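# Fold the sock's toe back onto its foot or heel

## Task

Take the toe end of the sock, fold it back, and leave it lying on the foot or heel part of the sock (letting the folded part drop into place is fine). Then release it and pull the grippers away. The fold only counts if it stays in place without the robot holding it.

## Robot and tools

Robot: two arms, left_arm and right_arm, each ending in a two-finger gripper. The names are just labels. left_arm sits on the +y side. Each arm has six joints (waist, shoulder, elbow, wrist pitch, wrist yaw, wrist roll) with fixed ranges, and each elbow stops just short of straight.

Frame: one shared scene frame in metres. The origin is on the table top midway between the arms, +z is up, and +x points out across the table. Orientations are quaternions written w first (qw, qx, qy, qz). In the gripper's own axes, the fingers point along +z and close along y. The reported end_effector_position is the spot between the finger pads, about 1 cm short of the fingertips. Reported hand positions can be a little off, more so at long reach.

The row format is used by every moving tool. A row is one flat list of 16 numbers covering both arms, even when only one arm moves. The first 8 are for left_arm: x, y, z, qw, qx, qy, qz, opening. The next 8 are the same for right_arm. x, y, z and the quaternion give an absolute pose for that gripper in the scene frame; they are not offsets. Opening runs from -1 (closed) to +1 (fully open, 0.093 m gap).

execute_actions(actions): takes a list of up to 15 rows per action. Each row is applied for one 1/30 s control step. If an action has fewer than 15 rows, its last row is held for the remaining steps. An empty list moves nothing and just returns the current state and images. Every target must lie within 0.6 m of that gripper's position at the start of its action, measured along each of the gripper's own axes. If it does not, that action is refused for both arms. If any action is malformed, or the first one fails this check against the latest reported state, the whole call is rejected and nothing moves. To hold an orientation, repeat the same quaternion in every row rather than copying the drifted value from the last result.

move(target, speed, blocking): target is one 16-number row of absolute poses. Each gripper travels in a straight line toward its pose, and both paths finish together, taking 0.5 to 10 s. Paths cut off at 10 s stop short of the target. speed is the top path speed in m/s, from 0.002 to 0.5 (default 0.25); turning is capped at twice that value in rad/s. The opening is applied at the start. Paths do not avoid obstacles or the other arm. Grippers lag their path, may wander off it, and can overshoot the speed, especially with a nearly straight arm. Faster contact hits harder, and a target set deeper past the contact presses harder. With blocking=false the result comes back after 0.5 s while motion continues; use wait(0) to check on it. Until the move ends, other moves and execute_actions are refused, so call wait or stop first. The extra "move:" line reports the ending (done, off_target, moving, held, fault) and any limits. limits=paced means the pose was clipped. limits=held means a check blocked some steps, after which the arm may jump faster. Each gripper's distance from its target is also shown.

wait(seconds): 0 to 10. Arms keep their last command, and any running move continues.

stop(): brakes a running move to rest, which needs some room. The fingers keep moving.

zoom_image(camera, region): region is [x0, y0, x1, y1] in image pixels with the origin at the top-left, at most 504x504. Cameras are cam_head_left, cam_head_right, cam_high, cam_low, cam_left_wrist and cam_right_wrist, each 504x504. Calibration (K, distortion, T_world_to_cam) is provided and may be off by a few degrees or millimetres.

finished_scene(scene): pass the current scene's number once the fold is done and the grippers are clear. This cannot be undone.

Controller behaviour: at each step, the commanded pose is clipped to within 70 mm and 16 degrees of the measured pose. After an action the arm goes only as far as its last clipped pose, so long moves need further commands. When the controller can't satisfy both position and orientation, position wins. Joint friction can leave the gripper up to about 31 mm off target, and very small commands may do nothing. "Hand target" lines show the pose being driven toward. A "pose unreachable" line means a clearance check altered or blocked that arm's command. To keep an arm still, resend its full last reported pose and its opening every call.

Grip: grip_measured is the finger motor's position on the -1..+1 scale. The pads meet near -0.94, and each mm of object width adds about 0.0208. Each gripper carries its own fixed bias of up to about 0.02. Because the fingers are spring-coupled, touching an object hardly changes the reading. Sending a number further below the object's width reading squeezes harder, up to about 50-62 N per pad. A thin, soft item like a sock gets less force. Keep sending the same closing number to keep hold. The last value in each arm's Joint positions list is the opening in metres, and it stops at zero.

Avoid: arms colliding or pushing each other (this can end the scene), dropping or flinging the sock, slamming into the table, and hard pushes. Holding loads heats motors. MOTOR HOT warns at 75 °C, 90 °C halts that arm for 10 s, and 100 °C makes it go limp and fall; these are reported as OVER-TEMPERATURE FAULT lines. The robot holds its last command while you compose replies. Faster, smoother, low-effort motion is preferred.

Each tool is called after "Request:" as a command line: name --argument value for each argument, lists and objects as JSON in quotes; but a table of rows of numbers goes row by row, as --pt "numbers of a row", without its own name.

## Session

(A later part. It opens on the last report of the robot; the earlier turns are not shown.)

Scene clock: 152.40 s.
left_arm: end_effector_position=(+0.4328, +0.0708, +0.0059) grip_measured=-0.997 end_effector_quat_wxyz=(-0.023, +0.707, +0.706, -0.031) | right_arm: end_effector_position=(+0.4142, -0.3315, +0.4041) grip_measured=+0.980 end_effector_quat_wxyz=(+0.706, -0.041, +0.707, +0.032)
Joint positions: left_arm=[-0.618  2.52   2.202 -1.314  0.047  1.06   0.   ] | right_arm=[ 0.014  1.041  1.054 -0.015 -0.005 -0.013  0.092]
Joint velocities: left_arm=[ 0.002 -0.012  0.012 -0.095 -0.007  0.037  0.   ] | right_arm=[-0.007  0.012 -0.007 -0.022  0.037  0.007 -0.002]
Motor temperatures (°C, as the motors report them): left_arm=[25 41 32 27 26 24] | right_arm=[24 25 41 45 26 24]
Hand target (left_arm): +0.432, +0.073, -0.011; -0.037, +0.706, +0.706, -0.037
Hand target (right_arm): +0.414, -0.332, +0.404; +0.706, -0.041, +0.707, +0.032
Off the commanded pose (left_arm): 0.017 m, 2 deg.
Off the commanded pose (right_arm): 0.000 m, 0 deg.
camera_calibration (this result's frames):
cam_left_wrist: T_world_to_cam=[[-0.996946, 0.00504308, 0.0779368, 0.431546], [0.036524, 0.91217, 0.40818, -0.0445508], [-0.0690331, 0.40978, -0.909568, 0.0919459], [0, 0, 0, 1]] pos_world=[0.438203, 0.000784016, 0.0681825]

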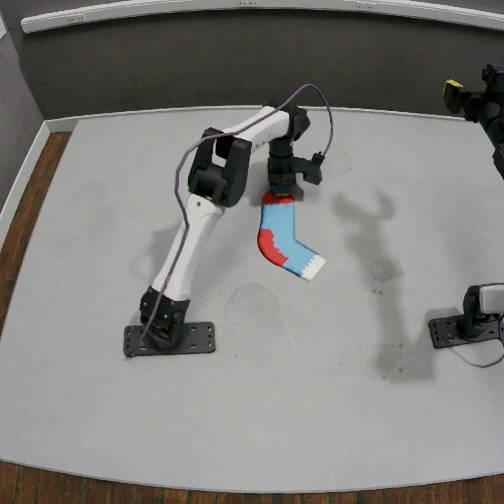

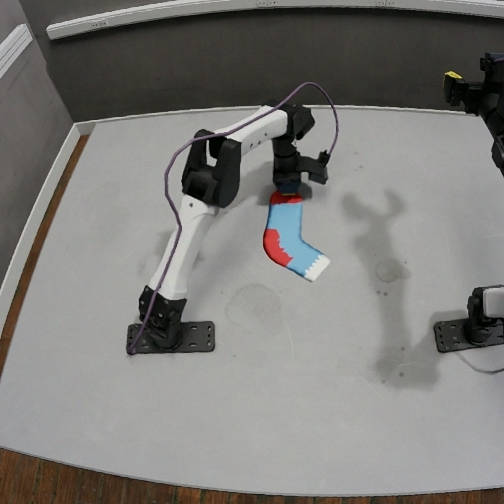

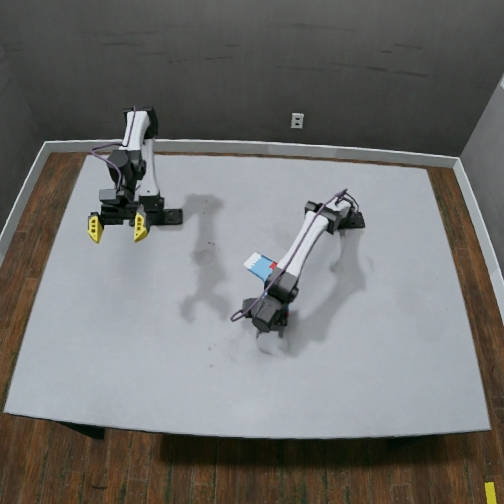

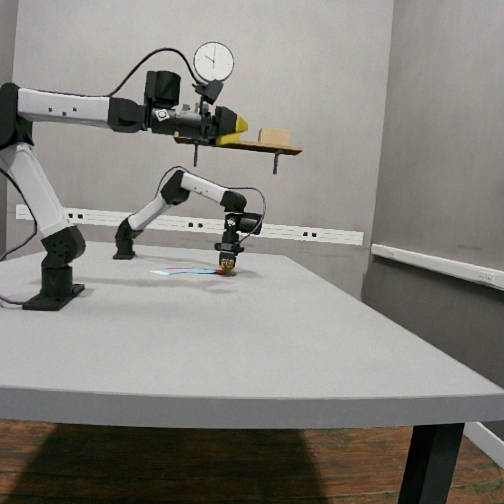

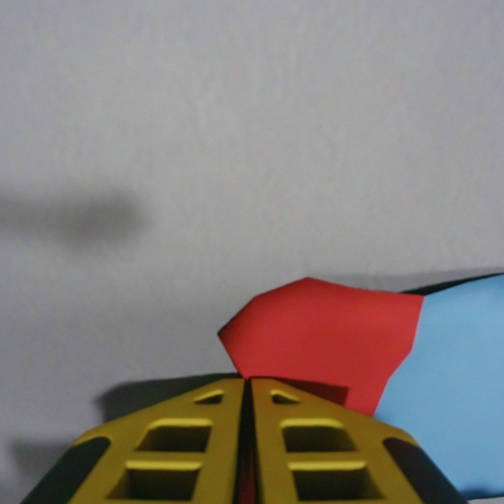

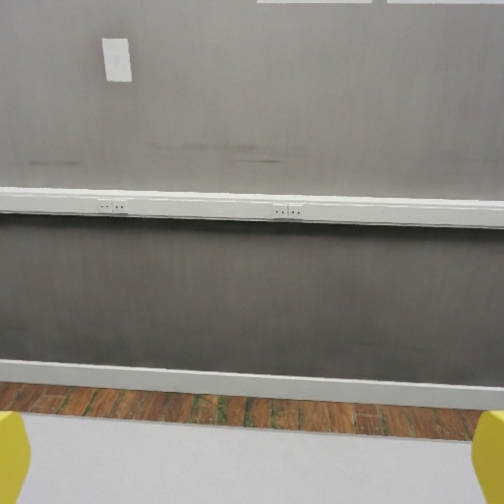

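Request:
move --target '[0.41, 0.074, 0.05, 0, 0.7071, 0.7071, 0, -1.0, 0.4142, -0.3315, 0.4041, 0.706, -0.041, 0.707, 0.032, 0.98]' --speed 0.1

Request:
zoom_image --camera "cam_low" --region '[140, 220, 260, 290]'

Scene clock: 164.47 s.
left_arm: end_effector_position=(+0.4129, +0.0720, +0.0516) grip_measured=-0.998 end_effector_quat_wxyz=(+0.002, +0.708, +0.707, -0.007) | right_arm: end_effector_position=(+0.4142, -0.3315, +0.4041) grip_measured=+0.980 end_effector_quat_wxyz=(+0.706, -0.041, +0.707, +0.032)
Joint positions: left_arm=[-0.65   2.328  2.043 -1.284  0.015  1.028  0.   ] | right_arm=[ 0.014  1.041  1.054 -0.015 -0.005 -0.013  0.092]
Joint velocities: left_arm=[ 0.002  0.002 -0.027  0.022 -0.007 -0.007  0.   ] | right_arm=[ 0.002  0.012 -0.007 -0.051  0.037 -0.022 -0.001]
Motor temperatures (°C, as the motors report them): left_arm=[25 42 33 27 26 24] | right_arm=[24 25 41 46 26 24]
Hand target (left_arm): +0.411, +0.074, +0.050; -0.001, +0.707, +0.707, +0.001
Hand target (right_arm): +0.414, -0.332, +0.404; +0.706, -0.041, +0.707, +0.032
Off the commanded pose (left_arm): 0.004 m, 1 deg.
Off the commanded pose (right_arm): 0.000 m, 0 deg.
move: done
camera_calibration (this result's frames):
cam_left_wrist: T_world_to_cam=[[-0.999951, 0.00534201, 0.00836037, 0.412881], [0.00828765, 0.913, 0.407875, -0.0520011], [-0.00545415, 0.407925, -0.912999, 0.105739], [0, 0, 0, 1]] pos_world=[0.413869, 0.00213763, 0.114298]

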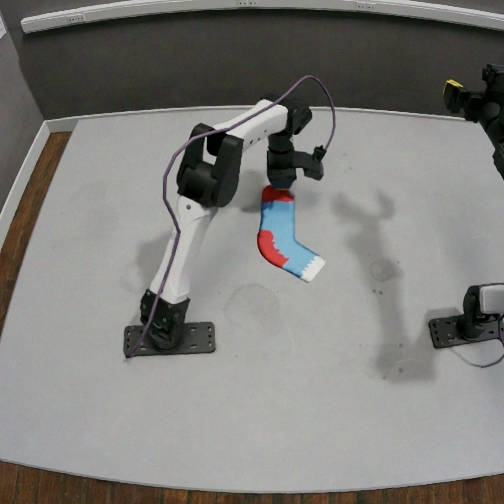

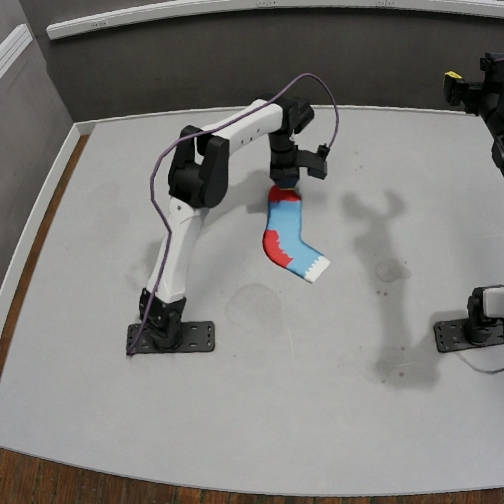

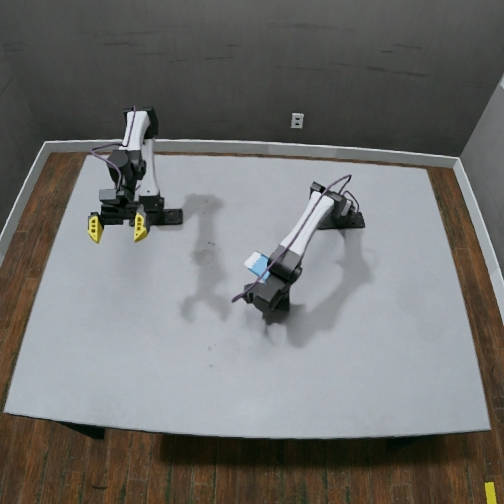

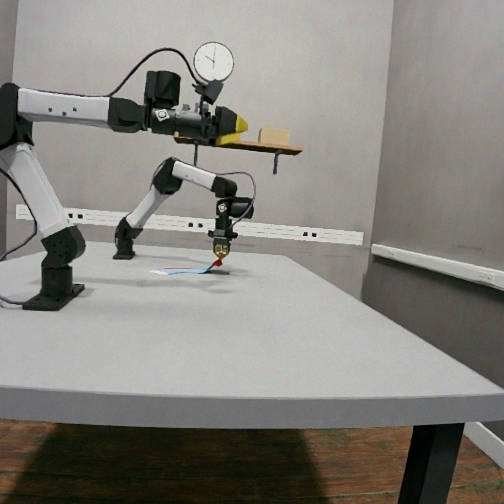

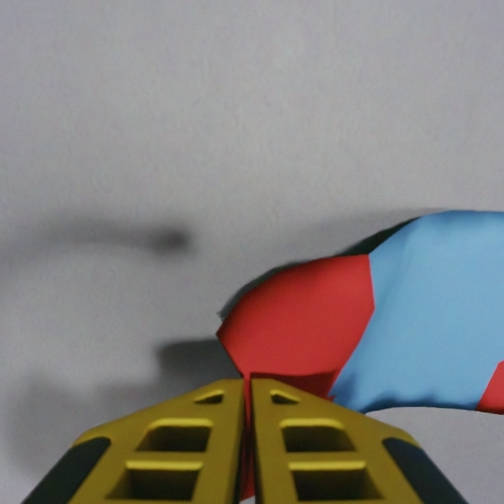

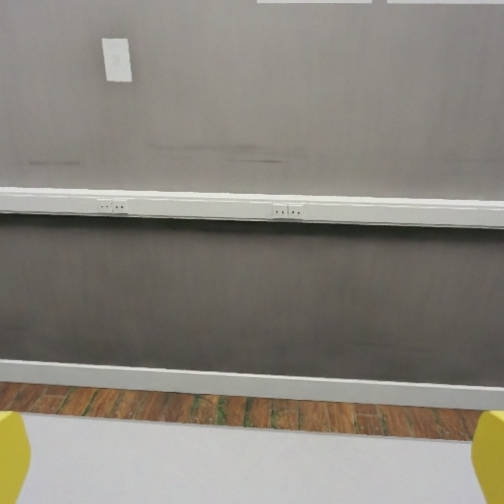

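Region (140, 220, 260, 290) of cam_low's 504x504 image, scaled by 4.200, with more detail than that image has; it fills the top 294 rows of this view, and the rest is white.

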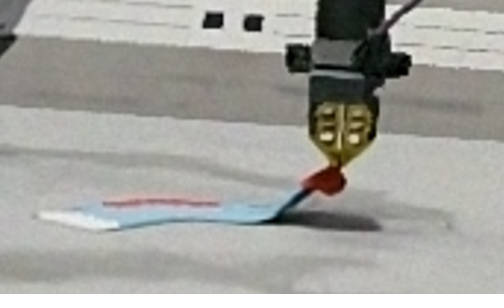

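Request:
move --target '[0.355, 0.079, 0.076, 0.0923, 0.7011, 0.7011, 0.0923, -1.0, 0.4142, -0.3315, 0.4041, 0.706, -0.041, 0.707, 0.032, 0.98]' --speed 0.15

Request:
zoom_image --camera "cam_low" --region '[140, 220, 260, 290]'

Scene clock: 181.90 s.
left_arm: end_effector_position=(+0.3583, +0.0764, +0.0764) grip_measured=-0.998 end_effector_quat_wxyz=(+0.090, +0.702, +0.701, +0.089) | right_arm: end_effector_position=(+0.4142, -0.3315, +0.4041) grip_measured=+0.980 end_effector_quat_wxyz=(+0.706, -0.041, +0.707, +0.032)
Joint positions: left_arm=[-0.781  1.916  1.476 -0.929 -0.156  0.912  0.   ] | right_arm=[ 0.014  1.041  1.054 -0.015 -0.005 -0.013  0.092]
Joint velocities: left_arm=[-0.007 -0.007 -0.012  0.051 -0.066 -0.022  0.   ] | right_arm=[-0.012  0.017  0.002  0.007  0.007 -0.007  0.001]
Motor temperatures (°C, as the motors report them): left_arm=[25 45 32 27 26 24] | right_arm=[24 25 42 47 26 24]
Hand target (left_arm): +0.356, +0.079, +0.077; +0.091, +0.700, +0.702, +0.096
Hand target (right_arm): +0.414, -0.332, +0.404; +0.706, -0.041, +0.707, +0.032
Off the commanded pose (left_arm): 0.004 m, 0 deg.
Off the commanded pose (right_arm): 0.000 m, 0 deg.
move: done
camera_calibration (this result's frames):
cam_left_wrist: T_world_to_cam=[[-0.968305, 0.0047761, -0.249725, 0.366449], [-0.100168, 0.908467, 0.405776, -0.0262997], [0.228805, 0.41793, -0.879195, 0.0389555], [0, 0, 0, 1]] pos_world=[0.343287, 0.00586151, 0.136433]

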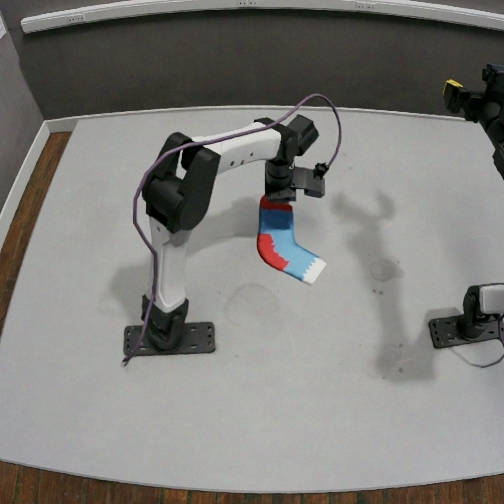

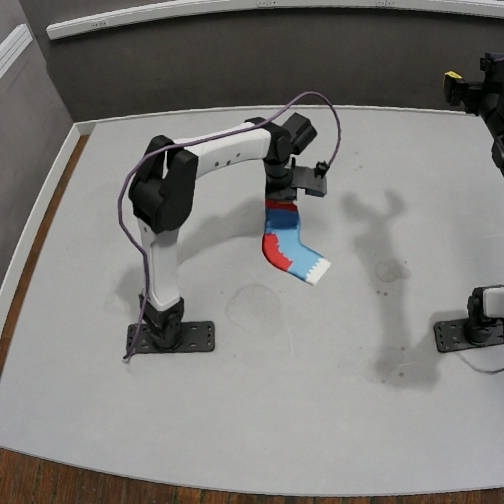

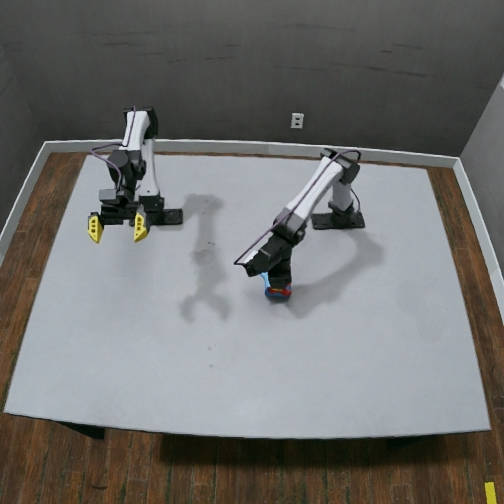

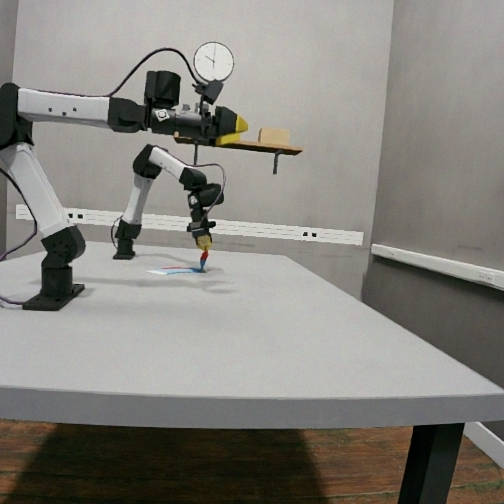

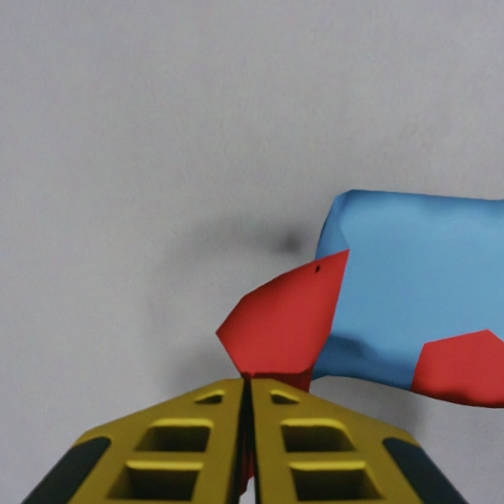

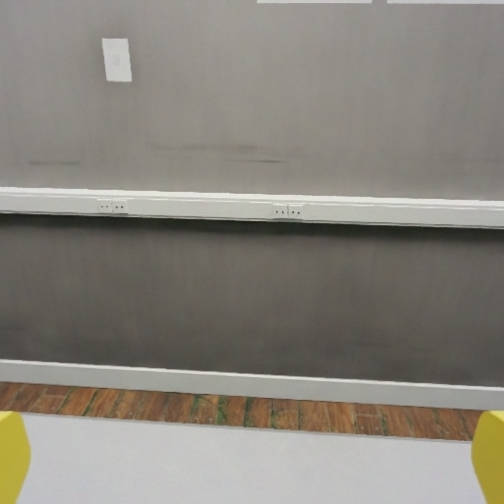

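Region (140, 220, 260, 290) of cam_low's 504x504 image, scaled by 4.200, with more detail than that image has; it fills the top 294 rows of this view, and the rest is white.

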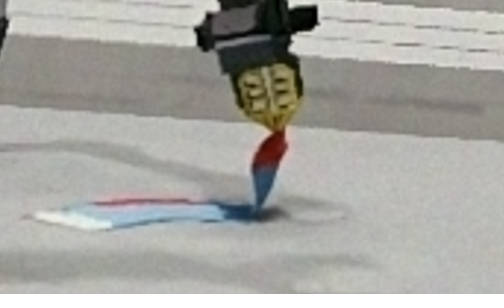

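Request:
move --target '[0.28, 0.091, 0.02, 0.183, 0.683, 0.683, 0.183, -1.0, 0.4142, -0.3315, 0.4041, 0.706, -0.041, 0.707, 0.032, 0.98]' --speed 0.12

Request:
zoom_image --camera "cam_low" --region '[140, 220, 260, 290]'

Request:
zoom_image --camera "cam_high" --region '[220, 220, 340, 320]'

Scene clock: 204.07 s.
left_arm: end_effector_position=(+0.2830, +0.0889, +0.0208) grip_measured=-0.998 end_effector_quat_wxyz=(+0.179, +0.684, +0.683, +0.183) | right_arm: end_effector_position=(+0.4142, -0.3315, +0.4041) grip_measured=+0.980 end_effector_quat_wxyz=(+0.706, -0.041, +0.707, +0.032)
Joint positions: left_arm=[-1.011  1.671  0.846 -0.412 -0.404  0.736  0.   ] | right_arm=[ 0.014  1.041  1.054 -0.015 -0.005 -0.013  0.092]
Joint velocities: left_arm=[ 0.022 -0.002 -0.007  0.022 -0.051  0.007  0.   ] | right_arm=[-0.002  0.007 -0.012 -0.007 -0.007 -0.051  0.   ]
Motor temperatures (°C, as the motors report them): left_arm=[25 43 32 27 26 24] | right_arm=[24 25 42 48 26 24]
Hand target (left_arm): +0.280, +0.092, +0.021; +0.182, +0.682, +0.683, +0.188
Hand target (right_arm): +0.414, -0.332, +0.404; +0.706, -0.041, +0.707, +0.032
Off the commanded pose (left_arm): 0.004 m, 0 deg.
Off the commanded pose (right_arm): 0.000 m, 0 deg.
move: done
camera_calibration (this result's frames):
cam_left_wrist: T_world_to_cam=[[-0.869672, 0.00624147, -0.493591, 0.256638], [-0.204777, 0.90526, 0.37225, 0.00793914], [0.449152, 0.424811, -0.786001, -0.0628402], [0, 0, 0, 1]] pos_world=[0.253041, 0.0179064, 0.0743262]

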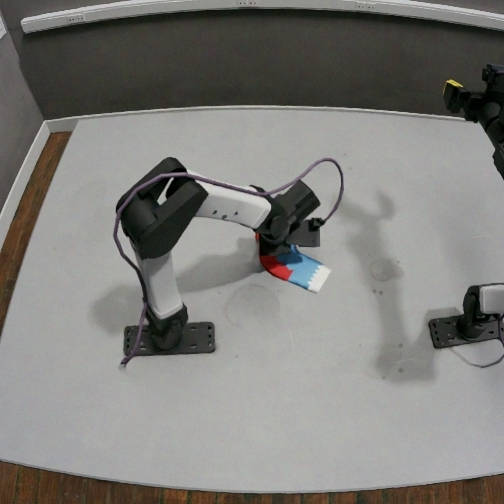

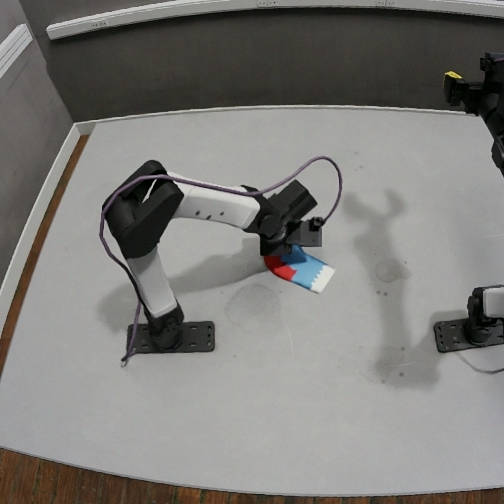

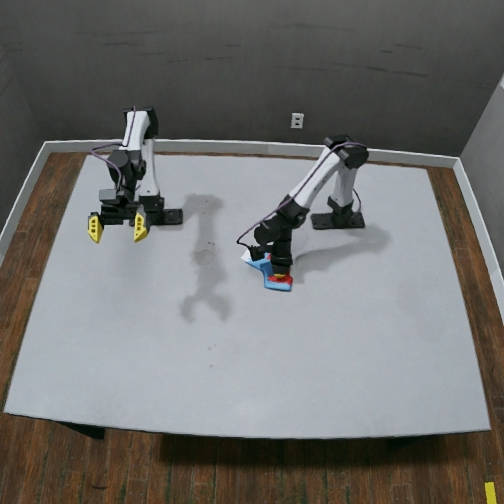

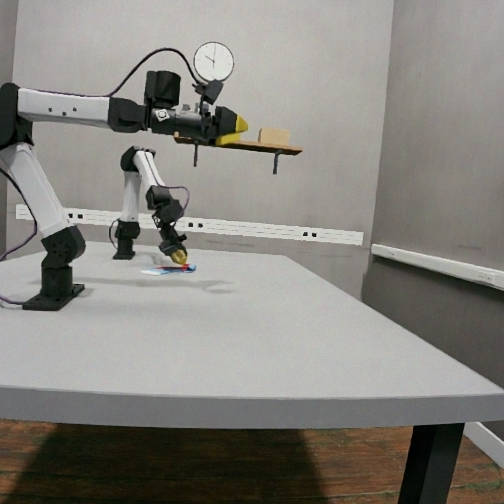

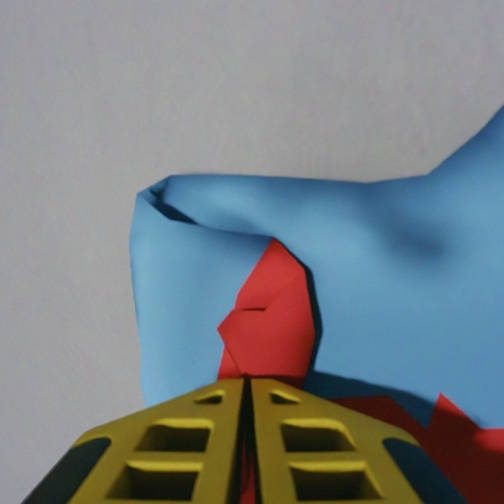

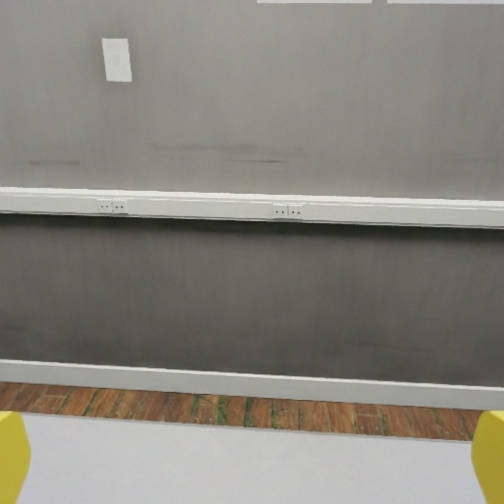

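Region (140, 220, 260, 290) of cam_low's 504x504 image, scaled by 4.200, with more detail than that image has; it fills the top 294 rows of this view, and the rest is white.

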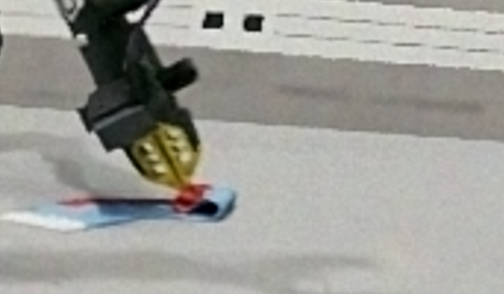

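Region (220, 220, 340, 320) of cam_high's 504x504 image, scaled by 4.200, with more detail than that image has.

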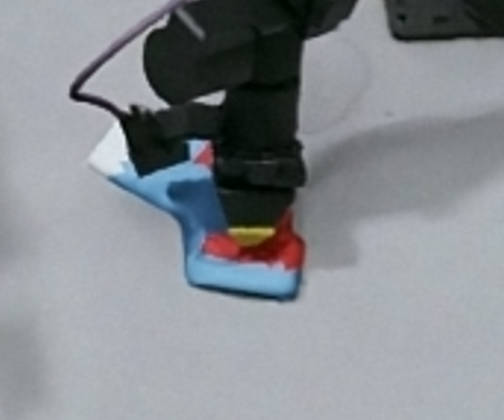

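Request:
move --target '[0.252, 0.094, 0.022, 0.2126, 0.6744, 0.6744, 0.2126, -1.0, 0.4142, -0.3315, 0.4041, 0.706, -0.041, 0.707, 0.032, 0.98]' --speed 0.06

Request:
zoom_image --camera "cam_low" --region '[130, 220, 250, 290]'

Request:
zoom_image --camera "cam_high" --region '[220, 220, 340, 320]'

Scene clock: 213.53 s.
left_arm: end_effector_position=(+0.2556, +0.0901, +0.0216) grip_measured=-0.998 end_effector_quat_wxyz=(+0.209, +0.676, +0.674, +0.210) | right_arm: end_effector_position=(+0.4142, -0.3315, +0.4041) grip_measured=+0.980 end_effector_quat_wxyz=(+0.706, -0.041, +0.707, +0.032)
Joint positions: left_arm=[-1.127  1.598  0.735 -0.363 -0.505  0.642  0.   ] | right_arm=[ 0.014  1.041  1.054 -0.015 -0.005 -0.013  0.092]
Joint velocities: left_arm=[ 0.012  0.012 -0.007  0.007 -0.007 -0.037  0.   ] | right_arm=[-0.002 -0.007 -0.017  0.066 -0.037  0.007 -0.   ]
Motor temperatures (°C, as the motors report them): left_arm=[25 42 32 28 26 24] | right_arm=[24 25 43 48 26 24]
Hand target (left_arm): +0.253, +0.094, +0.023; +0.213, +0.674, +0.674, +0.214
Hand target (right_arm): +0.414, -0.332, +0.404; +0.706, -0.041, +0.707, +0.032
Off the commanded pose (left_arm): 0.005 m, 1 deg.
Off the commanded pose (right_arm): 0.000 m, 0 deg.
move: done
camera_calibration (this result's frames):
cam_left_wrist: T_world_to_cam=[[-0.825245, 0.00732082, -0.564727, 0.223307], [-0.232307, 0.907012, 0.351232, 0.0083008], [0.514785, 0.421042, -0.746806, -0.067614], [0, 0, 0, 1]] pos_world=[0.221018, 0.0193046, 0.0726975]

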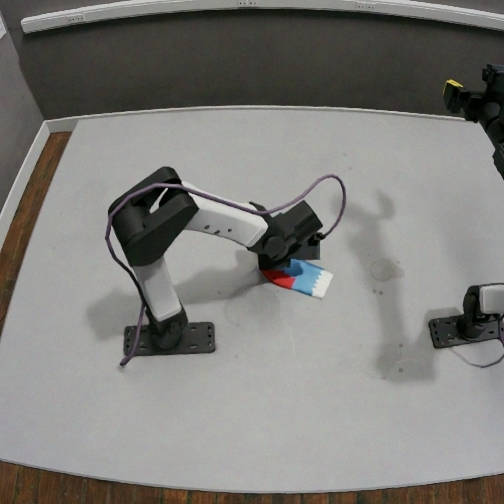

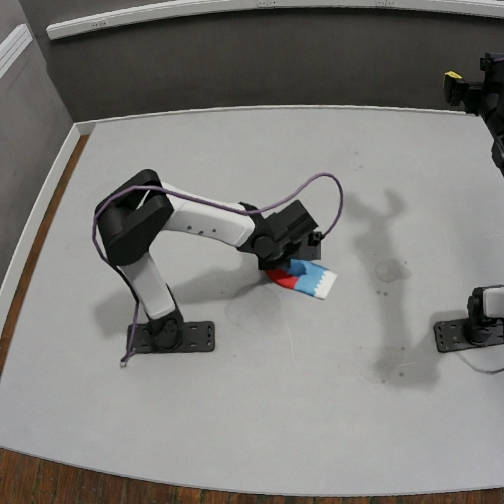

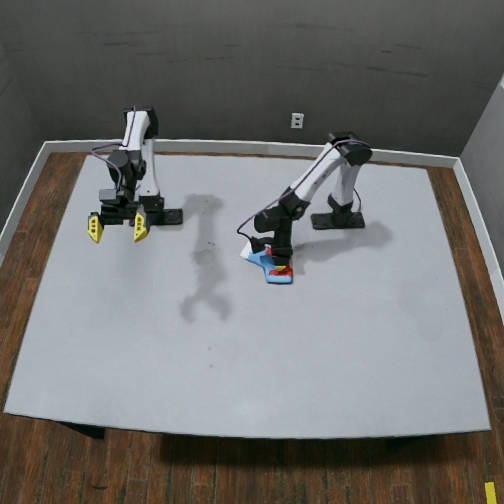

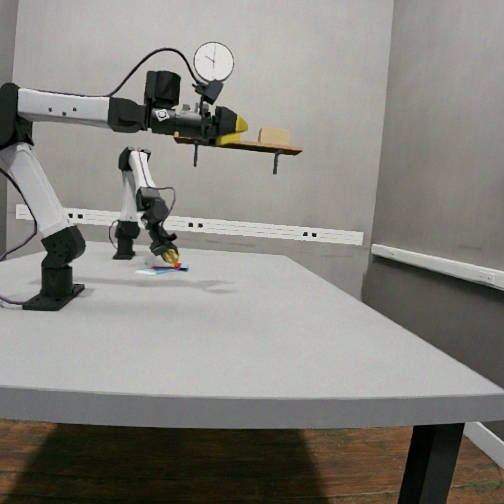

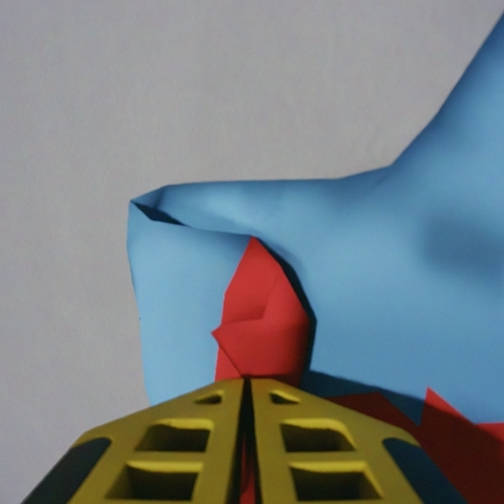

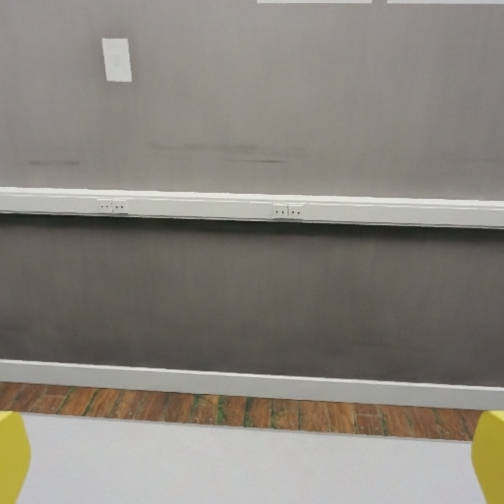

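Region (130, 220, 250, 290) of cam_low's 504x504 image, scaled by 4.200, with more detail than that image has; it fills the top 294 rows of this view, and the rest is white.

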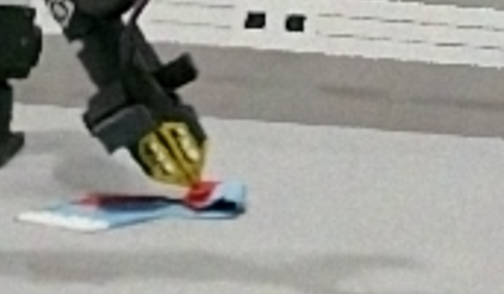

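Region (220, 220, 340, 320) of cam_high's 504x504 image, scaled by 4.200, with more detail than that image has.

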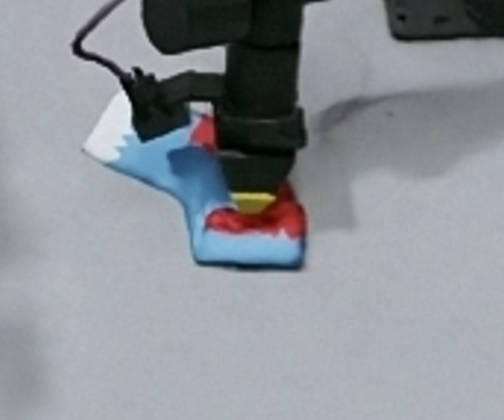

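Request:
move --target '[0.244, 0.094, 0.03, 0.2126, 0.6744, 0.6744, 0.2126, -0.45, 0.4142, -0.3315, 0.4041, 0.706, -0.041, 0.707, 0.032, 0.98]' --speed 0.05

Request:
zoom_image --camera "cam_low" --region '[130, 220, 250, 290]'

Scene clock: 222.80 s.
left_arm: end_effector_position=(+0.2486, +0.0876, +0.0294) grip_measured=-0.453 end_effector_quat_wxyz=(+0.217, +0.674, +0.675, +0.207) | right_arm: end_effector_position=(+0.4142, -0.3315, +0.4041) grip_measured=+0.980 end_effector_quat_wxyz=(+0.706, -0.041, +0.707, +0.032)
Joint positions: left_arm=[-1.154  1.565  0.735 -0.394 -0.511  0.612  0.023] | right_arm=[ 0.014  1.041  1.054 -0.015 -0.005 -0.013  0.092]
Joint velocities: left_arm=[-0.002 -0.017  0.002 -0.022 -0.037 -0.007 -0.   ] | right_arm=[-0.012 -0.007 -0.012  0.037 -0.066  0.051 -0.   ]
Motor temperatures (°C, as the motors report them): left_arm=[25 40 32 28 26 24] | right_arm=[24 25 43 49 26 24]
Hand target (left_arm): +0.245, +0.094, +0.030; +0.213, +0.674, +0.674, +0.213
Hand target (right_arm): +0.414, -0.332, +0.404; +0.706, -0.041, +0.707, +0.032
Off the commanded pose (left_arm): 0.008 m, 1 deg.
Off the commanded pose (right_arm): 0.000 m, 0 deg.
move: done
camera_calibration (this result's frames):
cam_left_wrist: T_world_to_cam=[[-0.821657, -0.00158834, -0.56998, 0.222024], [-0.234037, 0.912751, 0.334833, 0.00665533], [0.519717, 0.408514, -0.75034, -0.0572263], [0, 0, 0, 1]] pos_world=[0.213727, 0.0176558, 0.0813815]

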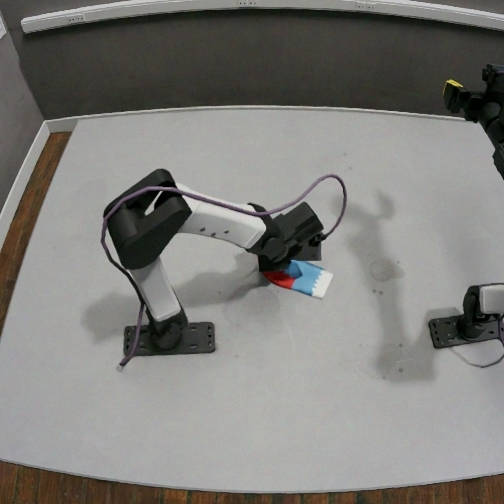

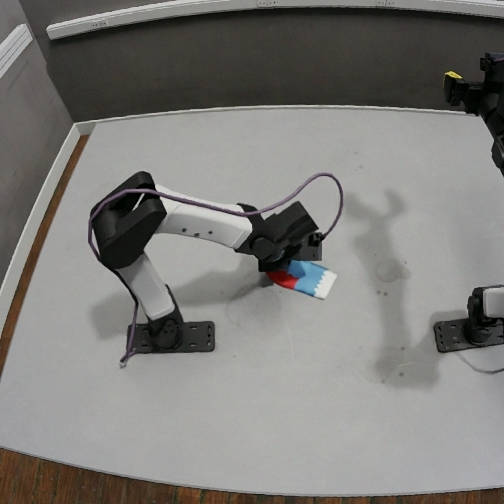

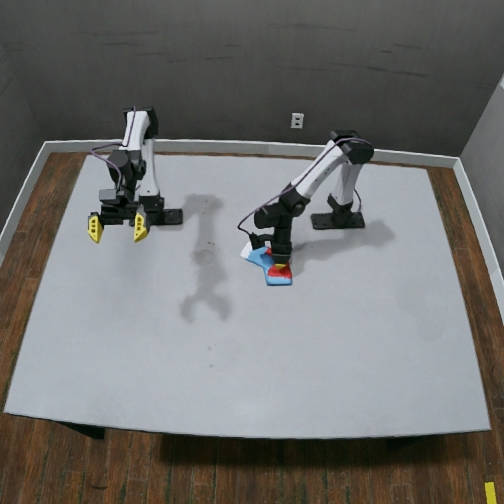

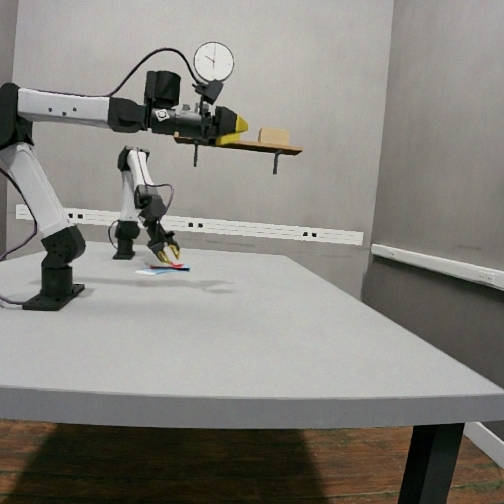

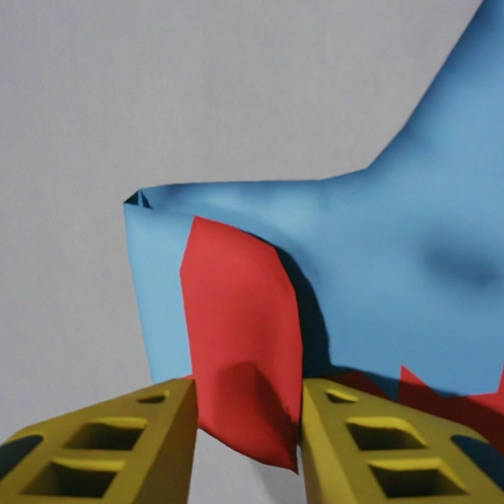

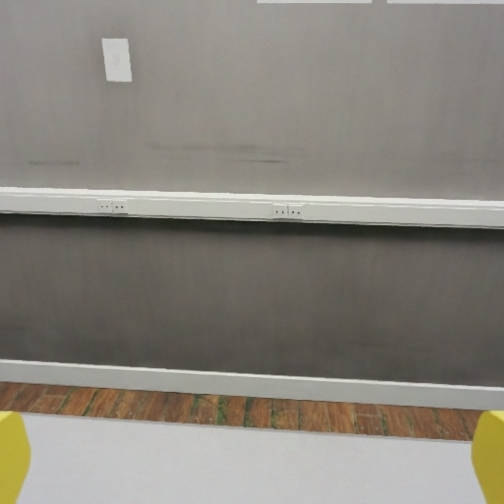

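Region (130, 220, 250, 290) of cam_low's 504x504 image, scaled by 4.200, with more detail than that image has; it fills the top 294 rows of this view, and the rest is white.

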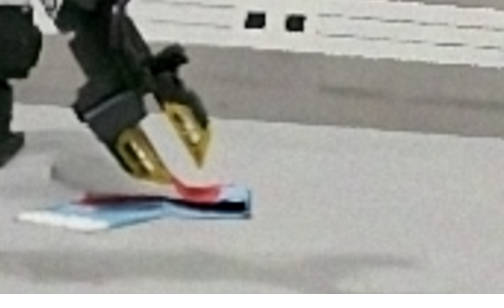

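Request:
move --target '[0.205, 0.10, 0.045, 0.2126, 0.6744, 0.6744, 0.2126, -0.45, 0.4142, -0.3315, 0.4041, 0.706, -0.041, 0.707, 0.032, 0.98]' --speed 0.1

Request:
move --target '[0.22, 0.27, 0.2, 0.2126, 0.6744, 0.6744, 0.2126, -0.45, 0.4142, -0.3315, 0.4041, 0.706, -0.041, 0.707, 0.032, 0.98]' --speed 0.3

Request:
zoom_image --camera "cam_low" --region '[130, 220, 250, 290]'

Request:
zoom_image --camera "cam_high" --region '[220, 210, 340, 310]'

Scene clock: 229.93 s.
left_arm: end_effector_position=(+0.2099, +0.0914, +0.0462) grip_measured=-0.453 end_effector_quat_wxyz=(+0.217, +0.674, +0.675, +0.207) | right_arm: end_effector_position=(+0.4142, -0.3315, +0.4041) grip_measured=+0.980 end_effector_quat_wxyz=(+0.706, -0.041, +0.707, +0.032)
Joint positions: left_arm=[-1.291  1.461  0.724 -0.563 -0.554  0.461  0.023] | right_arm=[ 0.014  1.041  1.054 -0.015 -0.005 -0.013  0.092]
Joint velocities: left_arm=[ 0.012 -0.017  0.017 -0.081  0.037 -0.095  0.   ] | right_arm=[-0.012  0.002 -0.007  0.037 -0.007 -0.007  0.001]
Motor temperatures (°C, as the motors report them): left_arm=[25 39 32 28 26 24] | right_arm=[24 25 43 49 26 24]
Hand target (left_arm): +0.206, +0.099, +0.046; +0.214, +0.674, +0.673, +0.214
Hand target (right_arm): +0.414, -0.332, +0.404; +0.706, -0.041, +0.707, +0.032
Off the commanded pose (left_arm): 0.010 m, 1 deg.
Off the commanded pose (right_arm): 0.000 m, 0 deg.
move: done
camera_calibration (this result's frames):
cam_left_wrist: T_world_to_cam=[[-0.820785, -0.00201372, -0.571234, 0.199679], [-0.234872, 0.912746, 0.334261, -0.0113236], [0.520718, 0.408523, -0.749641, -0.0263096], [0, 0, 0, 1]] pos_world=[0.174934, 0.0214858, 0.0981257]

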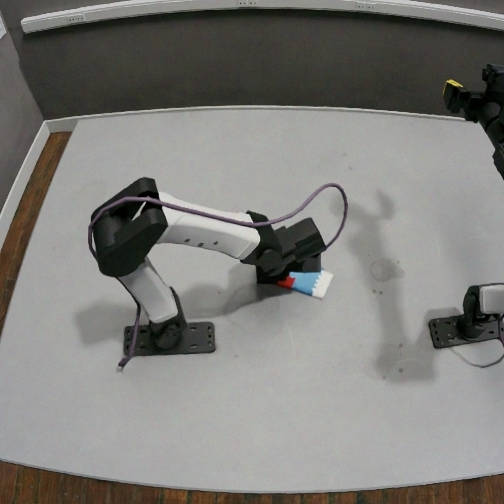

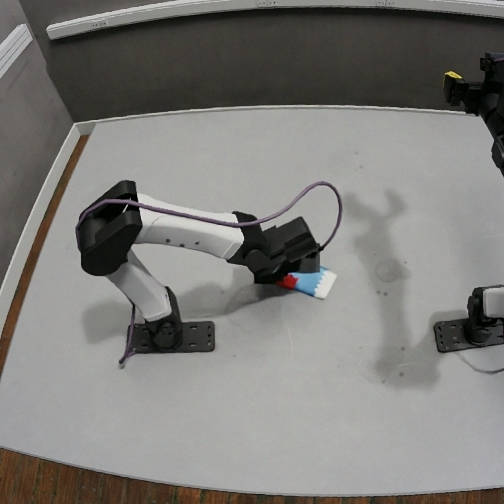

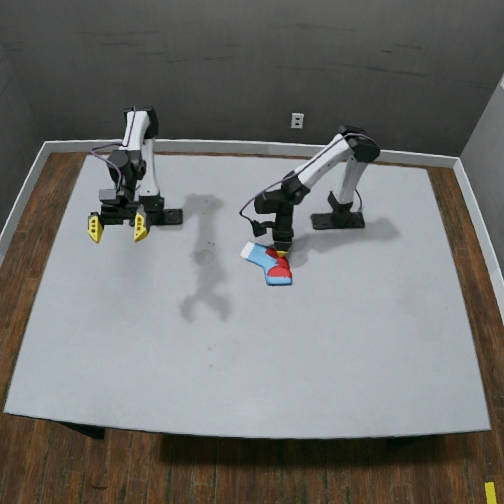

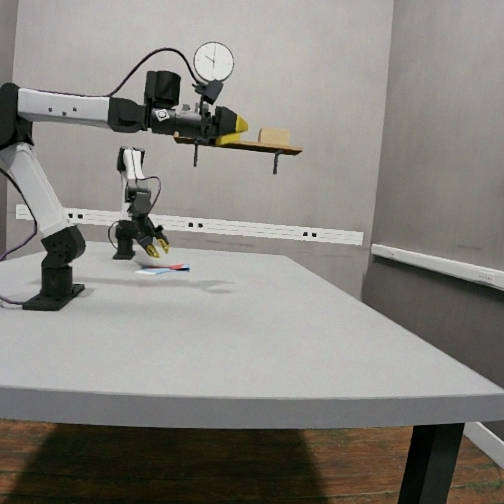

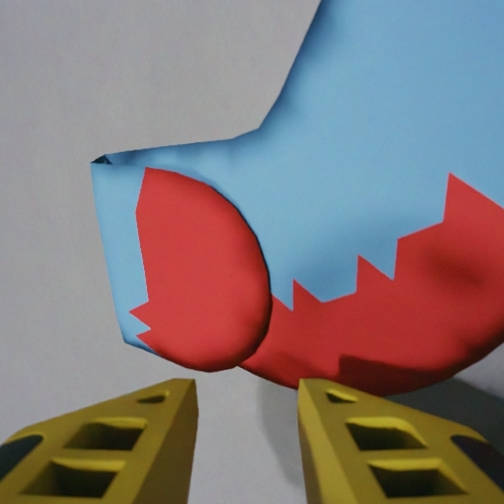

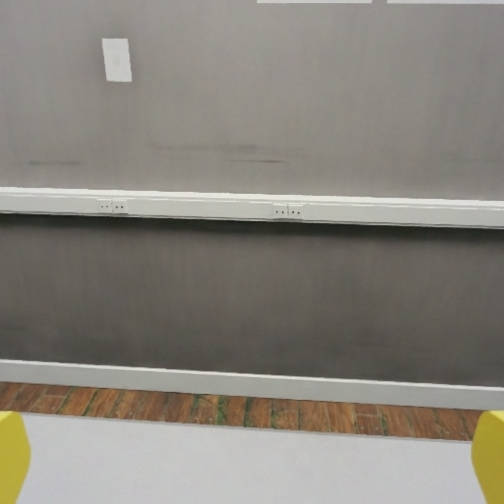

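Scene clock: 231.60 s.
left_arm: end_effector_position=(+0.2217, +0.2663, +0.1943) grip_measured=-0.453 end_effector_quat_wxyz=(+0.203, +0.673, +0.681, +0.205) | right_arm: end_effector_position=(+0.4142, -0.3315, +0.4041) grip_measured=+0.980 end_effector_quat_wxyz=(+0.706, -0.041, +0.707, +0.032)
Joint positions: left_arm=[-0.509  0.813  0.949 -1.161 -0.224  1.219  0.023] | right_arm=[ 0.014  1.041  1.054 -0.015 -0.005 -0.013  0.092]
Joint velocities: left_arm=[-0.002 -0.007  0.002 -0.007 -0.007  0.022  0.   ] | right_arm=[ 0.002  0.002  0.022 -0.022 -0.051 -0.007 -0.   ]
Motor temperatures (°C, as the motors report them): left_arm=[25 38 32 28 26 24] | right_arm=[24 25 43 49 26 24]
Hand target (left_arm): +0.220, +0.266, +0.199; +0.208, +0.674, +0.679, +0.202
Hand target (right_arm): +0.414, -0.332, +0.404; +0.706, -0.041, +0.707, +0.032
Off the commanded pose (left_arm): 0.007 m, 2 deg.
Off the commanded pose (right_arm): 0.000 m, 0 deg.
move: done
camera_calibration (this result's frames):
cam_left_wrist: T_world_to_cam=[[-0.834621, -0.00550308, -0.550796, 0.294307], [-0.238478, 0.904984, 0.352324, -0.21838], [0.496523, 0.42541, -0.756632, 0.00937978], [0, 0, 0, 1]] pos_world=[0.188899, 0.19526, 0.246141]

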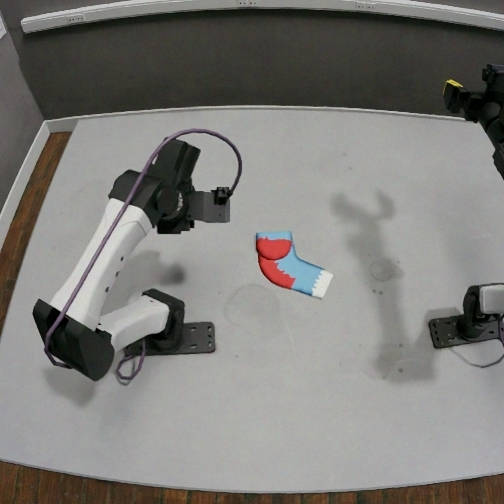

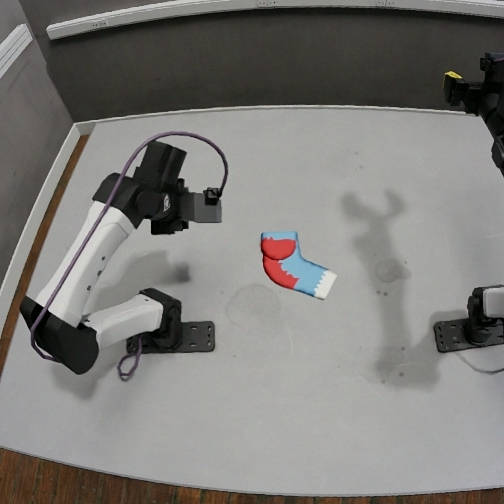

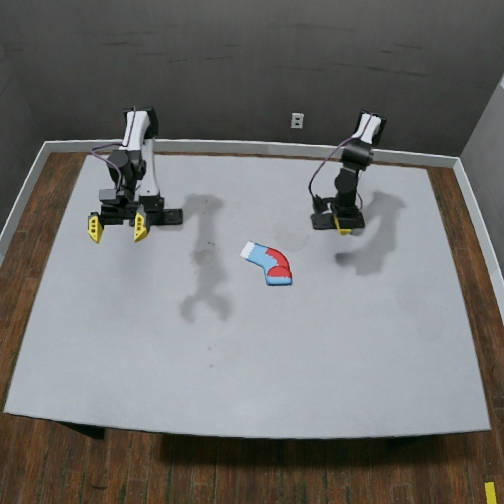

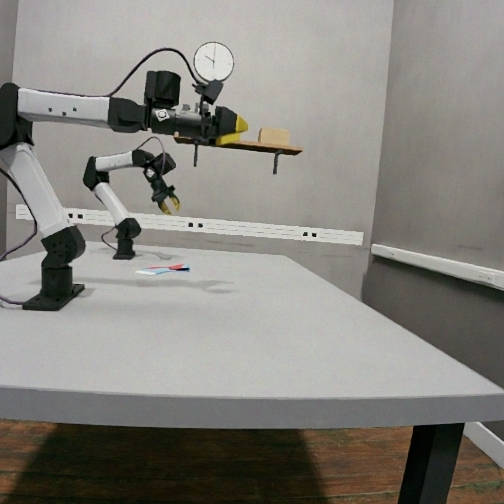

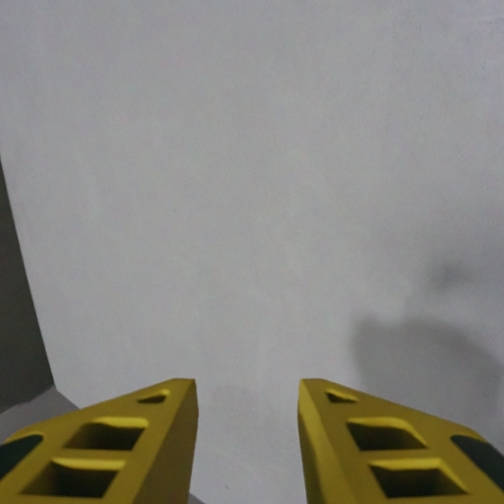

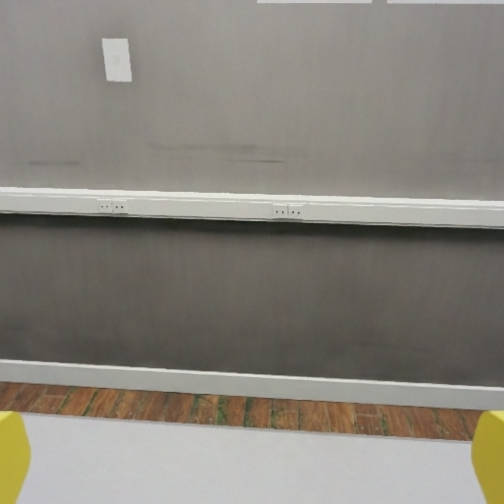

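Region (130, 220, 250, 290) of cam_low's 504x504 image, scaled by 4.200, with more detail than that image has; it fills the top 294 rows of this view, and the rest is white.

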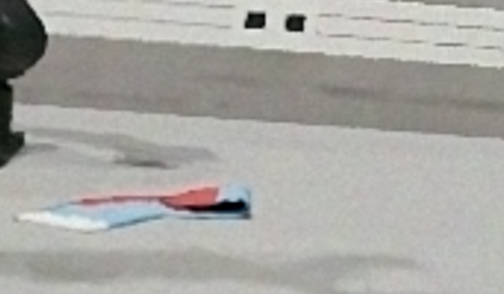

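Region (220, 210, 340, 310) of cam_high's 504x504 image, scaled by 4.200, with more detail than that image has.

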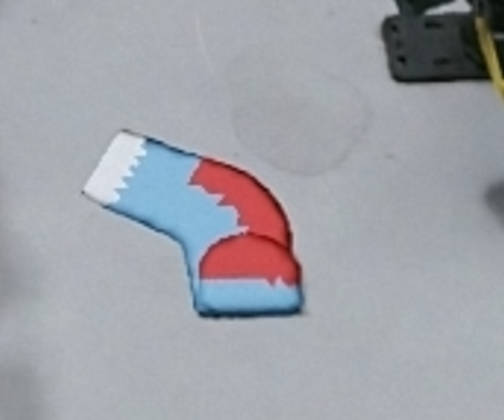

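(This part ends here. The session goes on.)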